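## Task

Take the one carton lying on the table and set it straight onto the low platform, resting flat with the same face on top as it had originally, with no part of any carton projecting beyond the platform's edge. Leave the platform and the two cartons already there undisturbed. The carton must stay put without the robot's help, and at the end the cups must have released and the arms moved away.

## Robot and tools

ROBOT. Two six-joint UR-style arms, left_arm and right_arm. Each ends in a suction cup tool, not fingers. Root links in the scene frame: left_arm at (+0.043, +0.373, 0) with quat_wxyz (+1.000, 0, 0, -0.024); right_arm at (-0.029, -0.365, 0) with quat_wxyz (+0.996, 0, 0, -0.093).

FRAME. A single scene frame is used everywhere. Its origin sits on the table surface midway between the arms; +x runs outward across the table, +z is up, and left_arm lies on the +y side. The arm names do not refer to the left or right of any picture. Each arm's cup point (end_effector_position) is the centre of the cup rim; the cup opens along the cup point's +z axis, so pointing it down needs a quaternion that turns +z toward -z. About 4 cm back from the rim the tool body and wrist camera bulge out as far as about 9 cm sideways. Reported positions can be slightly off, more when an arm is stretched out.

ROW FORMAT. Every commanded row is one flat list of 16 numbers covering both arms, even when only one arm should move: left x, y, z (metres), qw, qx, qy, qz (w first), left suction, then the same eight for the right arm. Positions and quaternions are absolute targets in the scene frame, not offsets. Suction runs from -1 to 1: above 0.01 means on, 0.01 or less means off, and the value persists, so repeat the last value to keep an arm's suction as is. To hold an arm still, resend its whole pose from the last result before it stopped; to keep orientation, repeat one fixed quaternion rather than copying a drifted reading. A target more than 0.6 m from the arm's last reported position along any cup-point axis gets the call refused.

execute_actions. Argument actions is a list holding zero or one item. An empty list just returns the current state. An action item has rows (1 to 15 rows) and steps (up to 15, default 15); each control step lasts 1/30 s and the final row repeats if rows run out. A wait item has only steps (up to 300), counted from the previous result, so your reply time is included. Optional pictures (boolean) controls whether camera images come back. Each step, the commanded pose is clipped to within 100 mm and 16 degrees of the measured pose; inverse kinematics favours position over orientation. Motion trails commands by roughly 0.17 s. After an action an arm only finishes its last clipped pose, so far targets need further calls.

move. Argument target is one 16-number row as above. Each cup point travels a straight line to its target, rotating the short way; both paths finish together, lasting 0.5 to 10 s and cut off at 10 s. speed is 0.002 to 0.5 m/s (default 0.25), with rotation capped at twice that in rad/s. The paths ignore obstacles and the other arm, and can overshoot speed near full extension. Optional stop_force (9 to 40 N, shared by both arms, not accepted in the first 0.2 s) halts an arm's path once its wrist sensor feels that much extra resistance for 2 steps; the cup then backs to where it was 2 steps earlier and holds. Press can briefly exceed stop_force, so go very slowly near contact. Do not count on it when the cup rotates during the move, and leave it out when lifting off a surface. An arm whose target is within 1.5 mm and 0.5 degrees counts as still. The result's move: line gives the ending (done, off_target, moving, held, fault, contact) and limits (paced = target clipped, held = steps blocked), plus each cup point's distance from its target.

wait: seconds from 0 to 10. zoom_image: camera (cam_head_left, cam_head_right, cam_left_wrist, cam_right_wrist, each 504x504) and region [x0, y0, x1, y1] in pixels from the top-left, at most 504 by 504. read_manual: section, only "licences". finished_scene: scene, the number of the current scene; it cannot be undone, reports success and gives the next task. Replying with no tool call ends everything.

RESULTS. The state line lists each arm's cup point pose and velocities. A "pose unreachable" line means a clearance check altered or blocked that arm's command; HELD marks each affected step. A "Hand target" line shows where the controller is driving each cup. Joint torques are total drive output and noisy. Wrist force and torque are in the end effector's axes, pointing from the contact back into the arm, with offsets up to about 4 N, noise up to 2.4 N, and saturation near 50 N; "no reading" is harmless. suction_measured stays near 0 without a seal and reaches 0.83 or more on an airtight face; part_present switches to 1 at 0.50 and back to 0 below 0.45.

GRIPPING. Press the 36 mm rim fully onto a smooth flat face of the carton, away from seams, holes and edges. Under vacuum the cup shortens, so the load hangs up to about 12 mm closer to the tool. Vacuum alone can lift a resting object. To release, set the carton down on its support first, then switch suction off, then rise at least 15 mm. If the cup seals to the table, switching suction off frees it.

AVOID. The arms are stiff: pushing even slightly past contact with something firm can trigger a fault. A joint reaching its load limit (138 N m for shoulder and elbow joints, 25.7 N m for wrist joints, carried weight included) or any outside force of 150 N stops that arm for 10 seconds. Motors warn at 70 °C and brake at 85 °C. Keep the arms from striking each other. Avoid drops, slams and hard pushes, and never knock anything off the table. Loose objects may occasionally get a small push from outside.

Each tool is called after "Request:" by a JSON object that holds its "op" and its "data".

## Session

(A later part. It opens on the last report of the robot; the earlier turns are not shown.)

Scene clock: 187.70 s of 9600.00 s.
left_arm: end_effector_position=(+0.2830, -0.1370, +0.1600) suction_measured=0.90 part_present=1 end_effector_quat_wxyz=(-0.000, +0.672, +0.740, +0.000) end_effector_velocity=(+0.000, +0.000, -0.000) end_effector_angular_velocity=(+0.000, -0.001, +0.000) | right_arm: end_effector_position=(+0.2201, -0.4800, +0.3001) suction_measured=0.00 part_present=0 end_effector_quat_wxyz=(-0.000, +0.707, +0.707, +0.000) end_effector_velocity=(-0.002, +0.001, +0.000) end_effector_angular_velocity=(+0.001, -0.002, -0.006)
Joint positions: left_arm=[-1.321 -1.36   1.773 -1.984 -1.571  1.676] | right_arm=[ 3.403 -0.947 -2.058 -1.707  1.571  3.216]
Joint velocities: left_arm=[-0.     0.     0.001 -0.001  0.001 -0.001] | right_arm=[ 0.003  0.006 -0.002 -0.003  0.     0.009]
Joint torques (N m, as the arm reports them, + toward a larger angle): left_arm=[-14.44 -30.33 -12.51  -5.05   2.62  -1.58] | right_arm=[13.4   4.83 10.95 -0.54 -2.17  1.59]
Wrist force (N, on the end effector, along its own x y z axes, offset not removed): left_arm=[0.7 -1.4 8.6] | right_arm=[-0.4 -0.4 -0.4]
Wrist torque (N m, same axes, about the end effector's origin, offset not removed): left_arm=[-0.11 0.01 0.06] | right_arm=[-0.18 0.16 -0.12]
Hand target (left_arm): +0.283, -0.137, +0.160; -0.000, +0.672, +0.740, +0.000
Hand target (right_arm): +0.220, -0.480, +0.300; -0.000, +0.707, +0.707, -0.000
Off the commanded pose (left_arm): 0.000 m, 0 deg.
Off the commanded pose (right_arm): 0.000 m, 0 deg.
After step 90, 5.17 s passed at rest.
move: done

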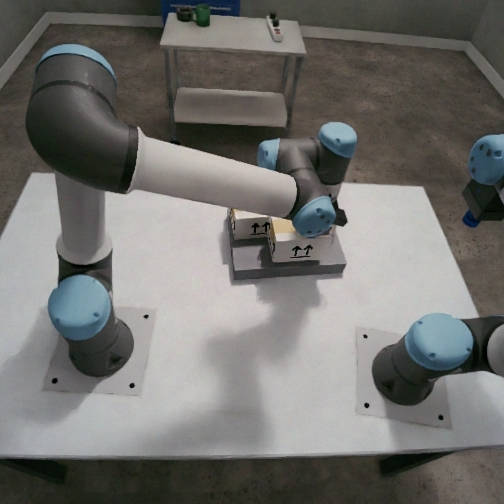

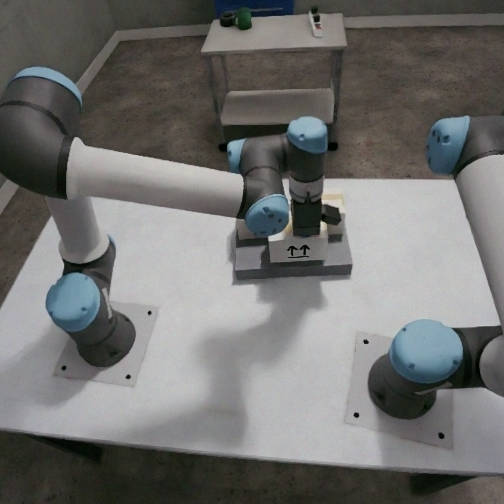

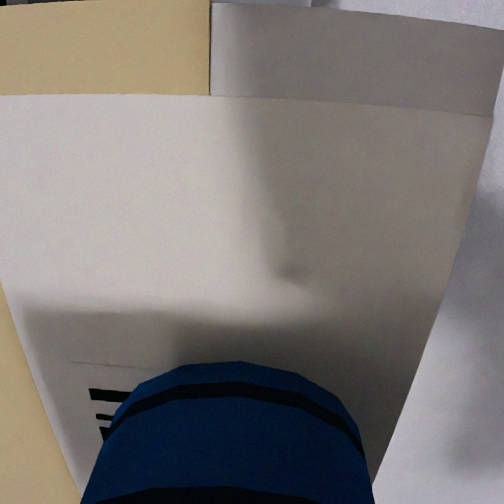

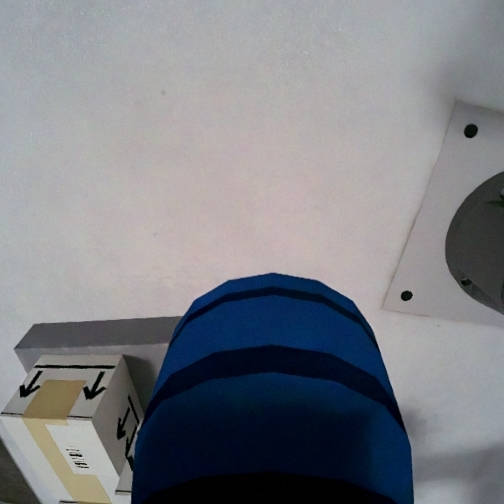

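Request:
{"op": "move", "data": {"target": [0.292,-0.137,0.138,0,0.672,0.740,0,1,0.30,-0.50,0.30,0,0.707,0.707,0,0], "speed": 0.015}}

Request:
{"op": "zoom_image", "data": {"camera": "cam_head_left", "region": [215, 220, 365, 300]}}

Request:
{"op": "zoom_image", "data": {"camera": "cam_head_right", "region": [220, 220, 370, 300]}}

Scene clock: 216.67 s of 9600.00 s.
left_arm: end_effector_position=(+0.2920, -0.1370, +0.1380) suction_measured=0.90 part_present=1 end_effector_quat_wxyz=(+0.000, +0.672, +0.740, -0.000) end_effector_velocity=(+0.001, -0.000, -0.000) end_effector_angular_velocity=(-0.000, -0.002, -0.000) | right_arm: end_effector_position=(+0.2998, -0.5000, +0.3000) suction_measured=0.00 part_present=0 end_effector_quat_wxyz=(+0.000, +0.707, +0.707, +0.000) end_effector_velocity=(+0.001, -0.001, -0.001) end_effector_angular_velocity=(-0.001, +0.002, -0.001)
Joint positions: left_arm=[-1.305 -1.328  1.795 -2.037 -1.571  1.692] | right_arm=[ 3.323 -1.179 -1.949 -1.584  1.571  3.137]
Joint velocities: left_arm=[ 0.     0.001  0.    -0.001  0.002  0.   ] | right_arm=[-0.003 -0.006  0.003  0.001 -0.001 -0.001]
Joint torques (N m, as the arm reports them, + toward a larger angle): left_arm=[ 13.19 -31.08 -11.88  -5.28   2.44   2.05] | right_arm=[-15.52  -1.51  30.71   5.61   2.1   -1.43]
Wrist force (N, on the end effector, along its own x y z axes, offset not removed): left_arm=[-1.9 0.0 6.0] | right_arm=[-1.4 -0.6 -0.2]
Wrist torque (N m, same axes, about the end effector's origin, offset not removed): left_arm=[0.06 0.41 0.10] | right_arm=[-0.22 0.23 -0.06]
Hand target (left_arm): +0.292, -0.137, +0.138; +0.000, +0.672, +0.740, -0.000
Hand target (right_arm): +0.300, -0.500, +0.300; +0.000, +0.707, +0.707, +0.000
Off the commanded pose (left_arm): 0.000 m, 0 deg.
Off the commanded pose (right_arm): 0.000 m, 0 deg.
After step 90, 20.20 s passed at rest.
move: done

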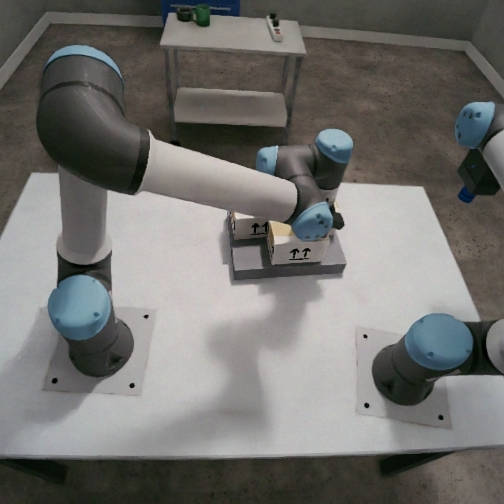

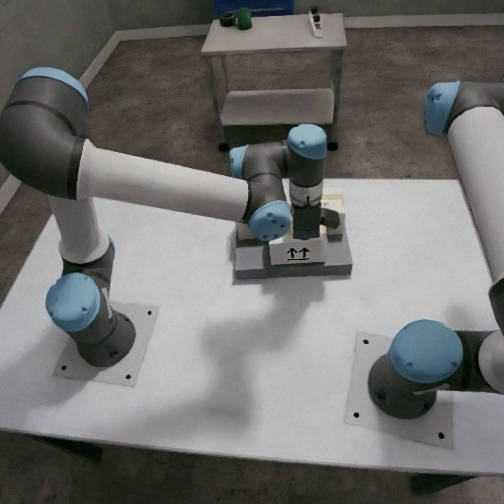

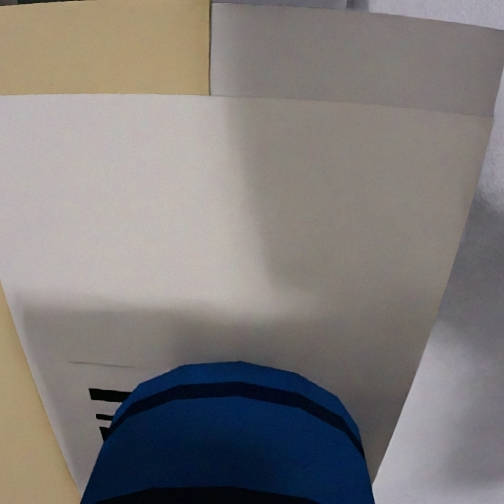

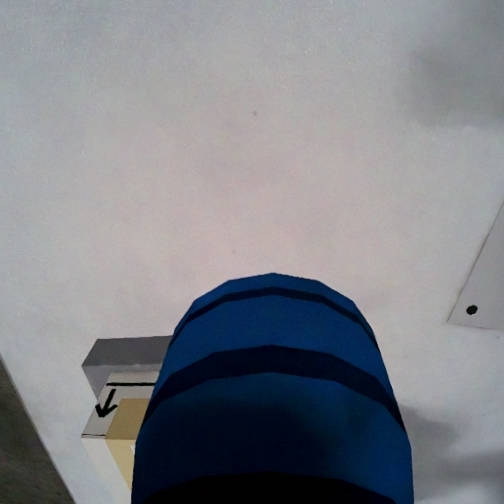

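Region (215, 220, 365, 300) of cam_head_left's 504x504 image, scaled by 3.360, with more detail than that image has; it fills the top 269 rows of this view, and the rest is white.

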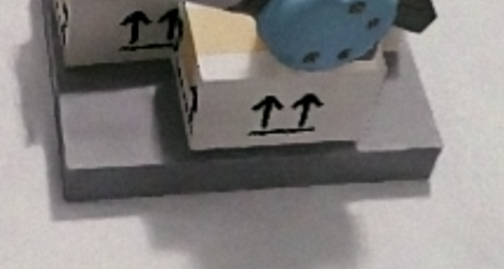

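Region (220, 220, 370, 300) of cam_head_right's 504x504 image, scaled by 3.360, with more detail than that image has; it fills the top 269 rows of this view, and the rest is white.

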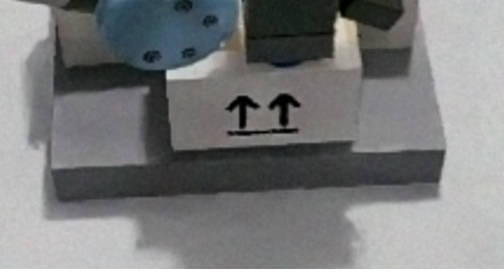

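Request:
{"op": "move", "data": {"target": [0.293,-0.137,0.105,0,0.672,0.740,0,1,0.30,-0.50,0.30,0,0.707,0.707,0,0], "speed": 0.006, "stop_force": 10}}

Request:
{"op": "zoom_image", "data": {"camera": "cam_head_left", "region": [215, 220, 365, 300]}}

Request:
{"op": "zoom_image", "data": {"camera": "cam_head_right", "region": [220, 220, 370, 300]}}

Scene clock: 230.60 s of 9600.00 s.
left_arm: end_effector_position=(+0.2924, -0.1370, +0.1250) suction_measured=0.90 part_present=1 end_effector_quat_wxyz=(-0.000, +0.672, +0.740, +0.000) end_effector_velocity=(+0.000, +0.000, +0.001) end_effector_angular_velocity=(+0.003, +0.000, -0.001) | right_arm: end_effector_position=(+0.3000, -0.5000, +0.3000) suction_measured=0.00 part_present=0 end_effector_quat_wxyz=(-0.000, +0.707, +0.707, +0.000) end_effector_velocity=(-0.000, +0.000, -0.000) end_effector_angular_velocity=(-0.001, +0.003, +0.000)
Joint positions: left_arm=[-1.304 -1.313  1.813 -2.07  -1.571  1.693] | right_arm=[ 3.323 -1.18  -1.949 -1.584  1.571  3.137]
Joint velocities: left_arm=[ 0.    -0.001 -0.003  0.006  0.     0.001] | right_arm=[ 0.001 -0.    -0.    -0.002 -0.001  0.001]
Joint torques (N m, as the arm reports them, + toward a larger angle): left_arm=[ 11.59 -29.22 -24.     0.85   1.8    1.76] | right_arm=[-11.42   3.43  31.02  -0.14   0.83  -0.87]
Wrist force (N, on the end effector, along its own x y z axes, offset not removed): left_arm=[2.9 -2.4 -25.4] | right_arm=[0.2 -0.4 0.8]
Wrist torque (N m, same axes, about the end effector's origin, offset not removed): left_arm=[0.30 0.26 0.09] | right_arm=[-0.17 0.03 -0.14]
Hand target (left_arm): +0.292, -0.137, +0.125; +0.000, +0.672, +0.740, -0.000
Hand target (right_arm): +0.300, -0.500, +0.300; +0.000, +0.707, +0.707, +0.000
Off the commanded pose (left_arm): 0.020 m, 0 deg.
Off the commanded pose (right_arm): 0.000 m, 0 deg.
After step 90, 8.40 s passed at rest.
move: contact (left_arm)

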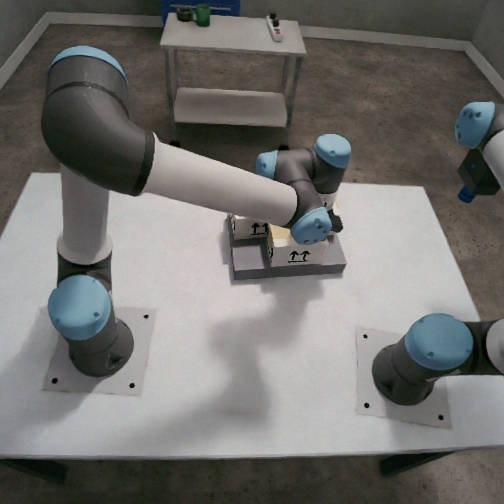

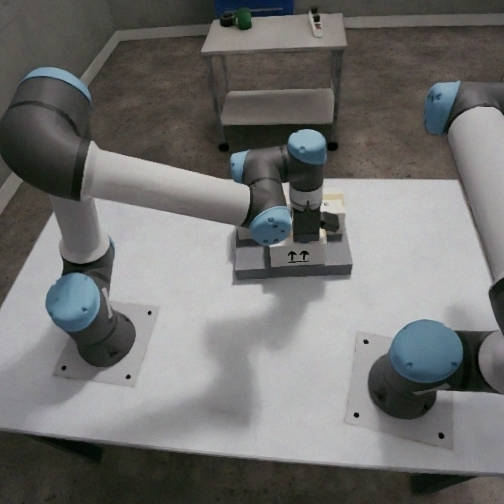

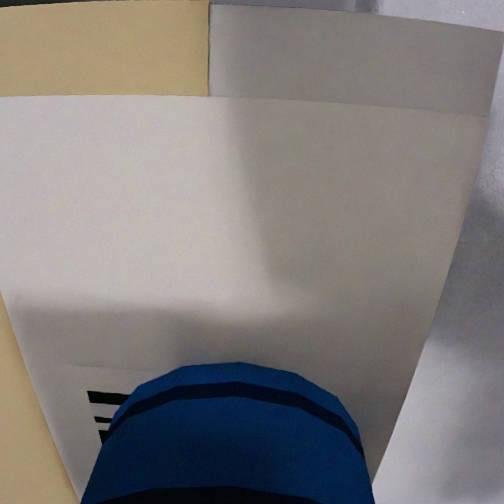

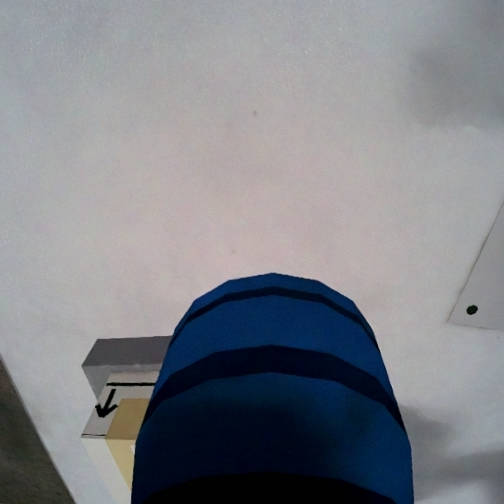

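Region (215, 220, 365, 300) of cam_head_left's 504x504 image, scaled by 3.360, with more detail than that image has; it fills the top 269 rows of this view, and the rest is white.

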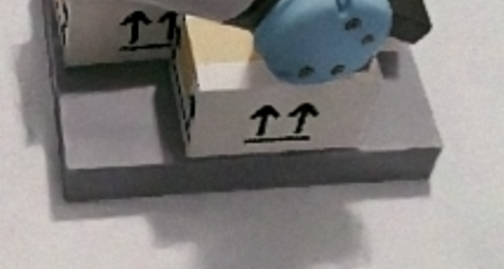

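Region (220, 220, 370, 300) of cam_head_right's 504x504 image, scaled by 3.360, with more detail than that image has; it fills the top 269 rows of this view, and the rest is white.

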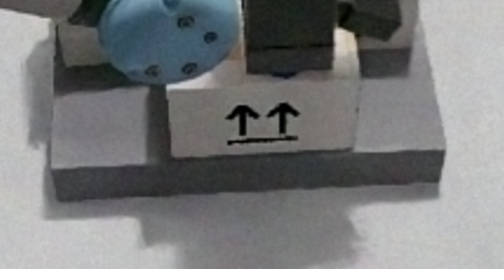

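Request:
{"op": "execute_actions", "data": {"actions": [{"rows":[[0.2924,-0.137,0.127,0,0.672,0.740,0,0,0.30,-0.50,0.30,0,0.707,0.707,0,0]],"steps":15}], "pictures": false}}

Request:
{"op": "move", "data": {"target": [0.2924,-0.137,0.20,0,0.672,0.740,0,0,0.30,-0.50,0.30,0,0.707,0.707,0,0], "speed": 0.08}}

Request:
{"op": "move", "data": {"target": [0.40,0.25,0.35,0,0,1,0,0,0.30,-0.50,0.30,0,0.707,0.707,0,0], "speed": 0.4}}

Request:
{"op": "zoom_image", "data": {"camera": "cam_head_left", "region": [200, 170, 380, 300]}}

Scene clock: 238.97 s of 9600.00 s.
left_arm: end_effector_position=(+0.2924, -0.1370, +0.1270) suction_measured=0.00 part_present=0 end_effector_quat_wxyz=(+0.000, +0.672, +0.740, -0.000) end_effector_velocity=(+0.000, +0.000, +0.000) end_effector_angular_velocity=(+0.000, +0.000, -0.002) | right_arm: end_effector_position=(+0.3000, -0.5000, +0.3000) suction_measured=0.00 part_present=0 end_effector_quat_wxyz=(+0.000, +0.707, +0.707, +0.000) end_effector_velocity=(-0.000, +0.000, -0.000) end_effector_angular_velocity=(-0.001, +0.002, +0.003)
Joint positions: left_arm=[-1.304 -1.316  1.81  -2.065 -1.571  1.693] | right_arm=[ 3.323 -1.18  -1.949 -1.584  1.571  3.137]
Joint velocities: left_arm=[ 0.    -0.    -0.     0.    -0.     0.002] | right_arm=[ 0.002 -0.    -0.    -0.001 -0.001 -0.   ]
Joint torques (N m, as the arm reports them, + toward a larger angle): left_arm=[-11.63 -33.39 -26.86   0.78   1.68  -0.67] | right_arm=[ 0.11 15.09 31.35 -0.21 -2.6   1.44]
Wrist force (N, on the end effector, along its own x y z axes, offset not removed): left_arm=[-0.8 -3.1 -13.3] | right_arm=[-0.8 -0.2 0.3]
Wrist torque (N m, same axes, about the end effector's origin, offset not removed): left_arm=[-0.33 0.26 0.09] | right_arm=[-0.07 0.18 -0.02]
Hand target (left_arm): +0.292, -0.137, +0.127; +0.000, +0.672, +0.740, -0.000
Hand target (right_arm): +0.300, -0.500, +0.300; +0.000, +0.707, +0.707, +0.000
Off the commanded pose (left_arm): 0.000 m, 0 deg.
Off the commanded pose (right_arm): 0.000 m, 0 deg.
Steps of this call (steps 1 to 90: nothing new was sent; then 4.87 s passed at rest; steps 91 to 105: all 15 steps of this action). Readings (end_effector_position | what the end effector reports):
91: left_arm (+0.2924, -0.1371, +0.1253) | right_arm (+0.3000, -0.5000, +0.3000) | left_arm suction_measured=0.46 part_present=1 | right_arm suction_measured=0.00 part_present=0
92: left_arm (+0.2924, -0.1371, +0.1257) | right_arm (+0.3000, -0.5000, +0.3000) | left_arm suction_measured=0.03 part_present=0 | right_arm suction_measured=0.00 part_present=0
94: left_arm (+0.2924, -0.1371, +0.1264) | right_arm (+0.3000, -0.5000, +0.3000) | left_arm suction_measured=0.00 part_present=0 | right_arm suction_measured=0.00 part_present=0
98: left_arm (+0.2924, -0.1370, +0.1269) | right_arm (+0.3000, -0.5000, +0.3000) | left_arm suction_measured=0.00 part_present=0 | right_arm suction_measured=0.00 part_present=0
105: the state above

Scene clock: 240.53 s of 9600.00 s.
left_arm: end_effector_position=(+0.2924, -0.1369, +0.1998) suction_measured=0.00 part_present=0 end_effector_quat_wxyz=(+0.000, +0.672, +0.740, +0.000) end_effector_velocity=(-0.000, -0.000, +0.002) end_effector_angular_velocity=(+0.000, +0.000, -0.000) | right_arm: end_effector_position=(+0.3000, -0.5000, +0.3000) suction_measured=0.00 part_present=0 end_effector_quat_wxyz=(+0.000, +0.707, +0.707, +0.000) end_effector_velocity=(+0.000, -0.000, +0.000) end_effector_angular_velocity=(-0.002, -0.001, +0.001)
Joint positions: left_arm=[-1.304 -1.384  1.694 -1.881 -1.571  1.693] | right_arm=[ 3.323 -1.18  -1.949 -1.584  1.571  3.137]
Joint velocities: left_arm=[-0.    -0.001 -0.005  0.006 -0.     0.   ] | right_arm=[ 0.001  0.    -0.     0.001 -0.002  0.   ]
Joint torques (N m, as the arm reports them, + toward a larger angle): left_arm=[ -6.64 -40.33 -32.78  -0.93   1.23   1.82] | right_arm=[ 3.46 15.98 32.33 -0.29 -2.48  1.65]
Wrist force (N, on the end effector, along its own x y z axes, offset not removed): left_arm=[-0.2 -1.4 -0.6] | right_arm=[-2.1 -0.8 -1.3]
Wrist torque (N m, same axes, about the end effector's origin, offset not removed): left_arm=[-0.29 0.27 0.18] | right_arm=[-0.22 0.38 -0.13]
Hand target (left_arm): +0.292, -0.137, +0.200; +0.000, +0.672, +0.740, -0.000
Hand target (right_arm): +0.300, -0.500, +0.300; -0.000, +0.707, +0.707, +0.000
Off the commanded pose (left_arm): 0.000 m, 0 deg.
Off the commanded pose (right_arm): 0.000 m, 0 deg.
move: done

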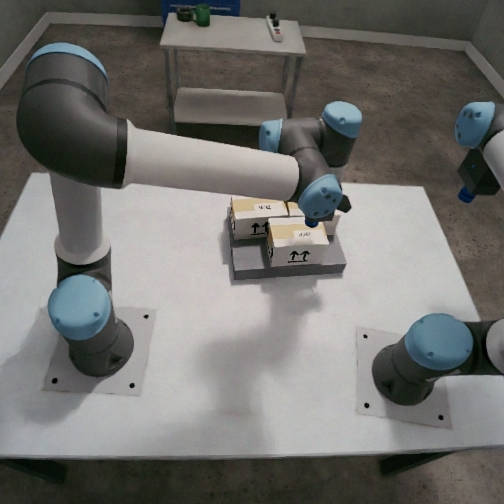

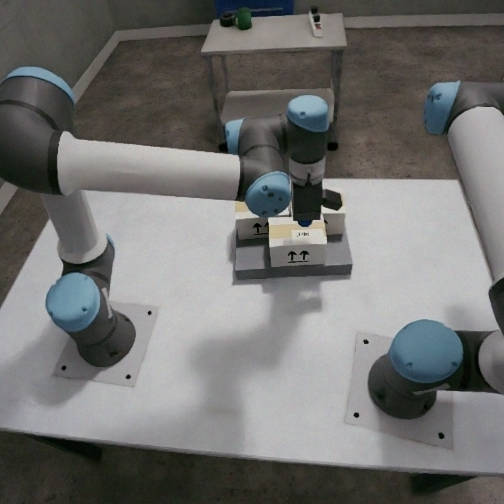

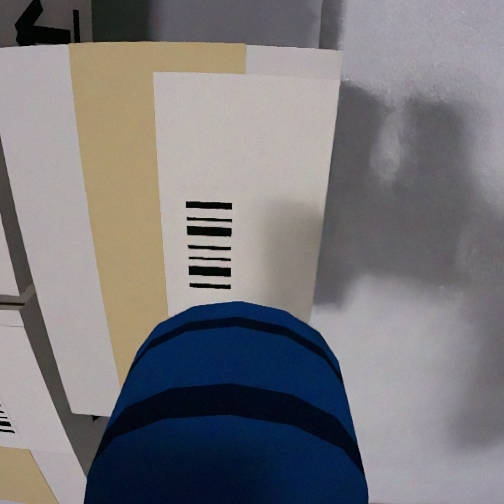

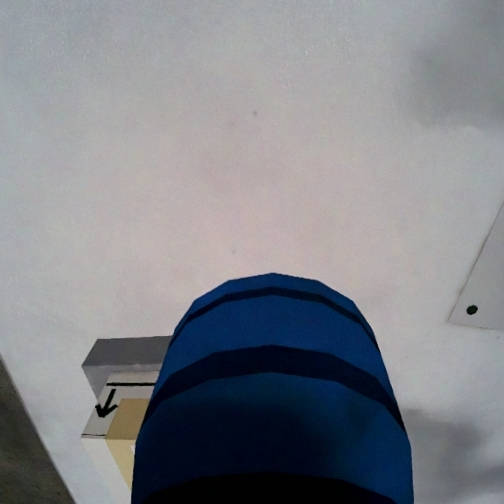

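Scene clock: 243.00 s of 9600.00 s.
left_arm: end_effector_position=(+0.4004, +0.2498, +0.3500) suction_measured=0.00 part_present=0 end_effector_quat_wxyz=(+0.000, +0.000, +1.000, -0.000) end_effector_velocity=(+0.001, +0.002, +0.001) end_effector_angular_velocity=(+0.001, +0.000, +0.006) | right_arm: end_effector_position=(+0.3000, -0.5000, +0.3000) suction_measured=0.00 part_present=0 end_effector_quat_wxyz=(+0.000, +0.707, +0.707, +0.000) end_effector_velocity=(+0.000, +0.001, +0.000) end_effector_angular_velocity=(-0.001, +0.001, +0.002)
Joint positions: left_arm=[-0.644 -1.895  1.779 -1.456 -1.571  0.879] | right_arm=[ 3.323 -1.18  -1.949 -1.584  1.571  3.137]
Joint velocities: left_arm=[ 0.006  0.001 -0.003  0.002  0.001 -0.001] | right_arm=[ 0.002 -0.     0.001 -0.002 -0.001  0.001]
Joint torques (N m, as the arm reports them, + toward a larger angle): left_arm=[ 12.41  -3.24 -35.89  -0.86  -2.36  -1.52] | right_arm=[ 8.29 15.46 31.03 -0.13 -2.41  1.51]
Wrist force (N, on the end effector, along its own x y z axes, offset not removed): left_arm=[0.9 -2.1 1.4] | right_arm=[0.6 -0.8 0.5]
Wrist torque (N m, same axes, about the end effector's origin, offset not removed): left_arm=[-0.17 0.12 0.04] | right_arm=[-0.17 -0.10 -0.07]
Hand target (left_arm): +0.400, +0.250, +0.350; +0.000, +0.000, +1.000, -0.000
Hand target (right_arm): +0.300, -0.500, +0.300; -0.000, +0.707, +0.707, +0.000
Off the commanded pose (left_arm): 0.000 m, 0 deg.
Off the commanded pose (right_arm): 0.000 m, 0 deg.
move: done

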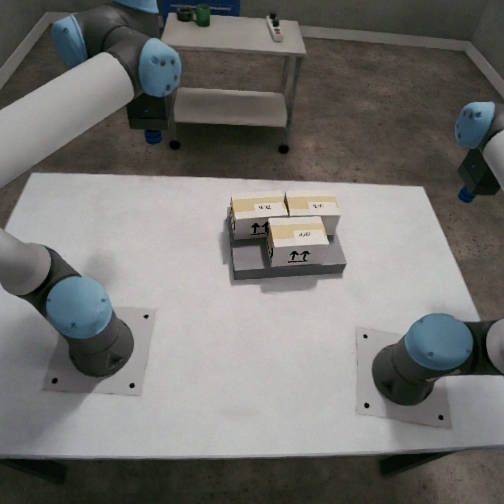

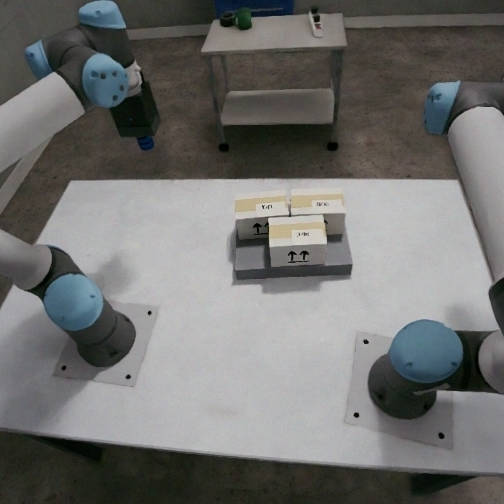

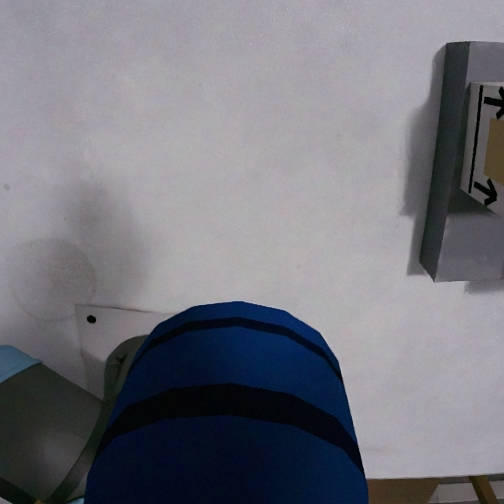

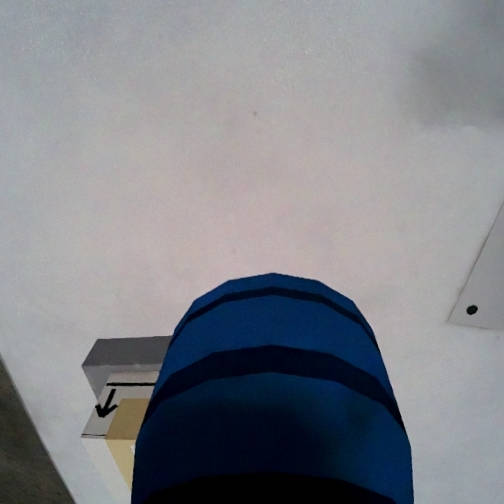

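Region (200, 170, 380, 300) of cam_head_left's 504x504 image, scaled by 2.800, with more detail than that image has.

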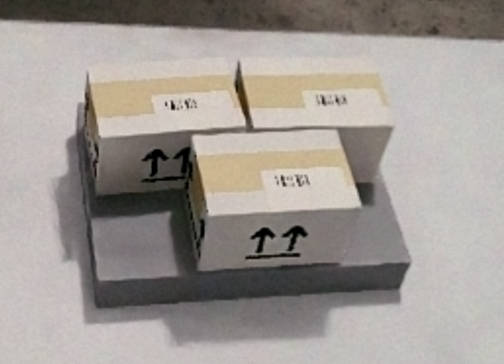

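Looks on the platform with margin.

Request:
{"op": "finished_scene", "data": {"scene": 1}}

The scene is finished: the task was done.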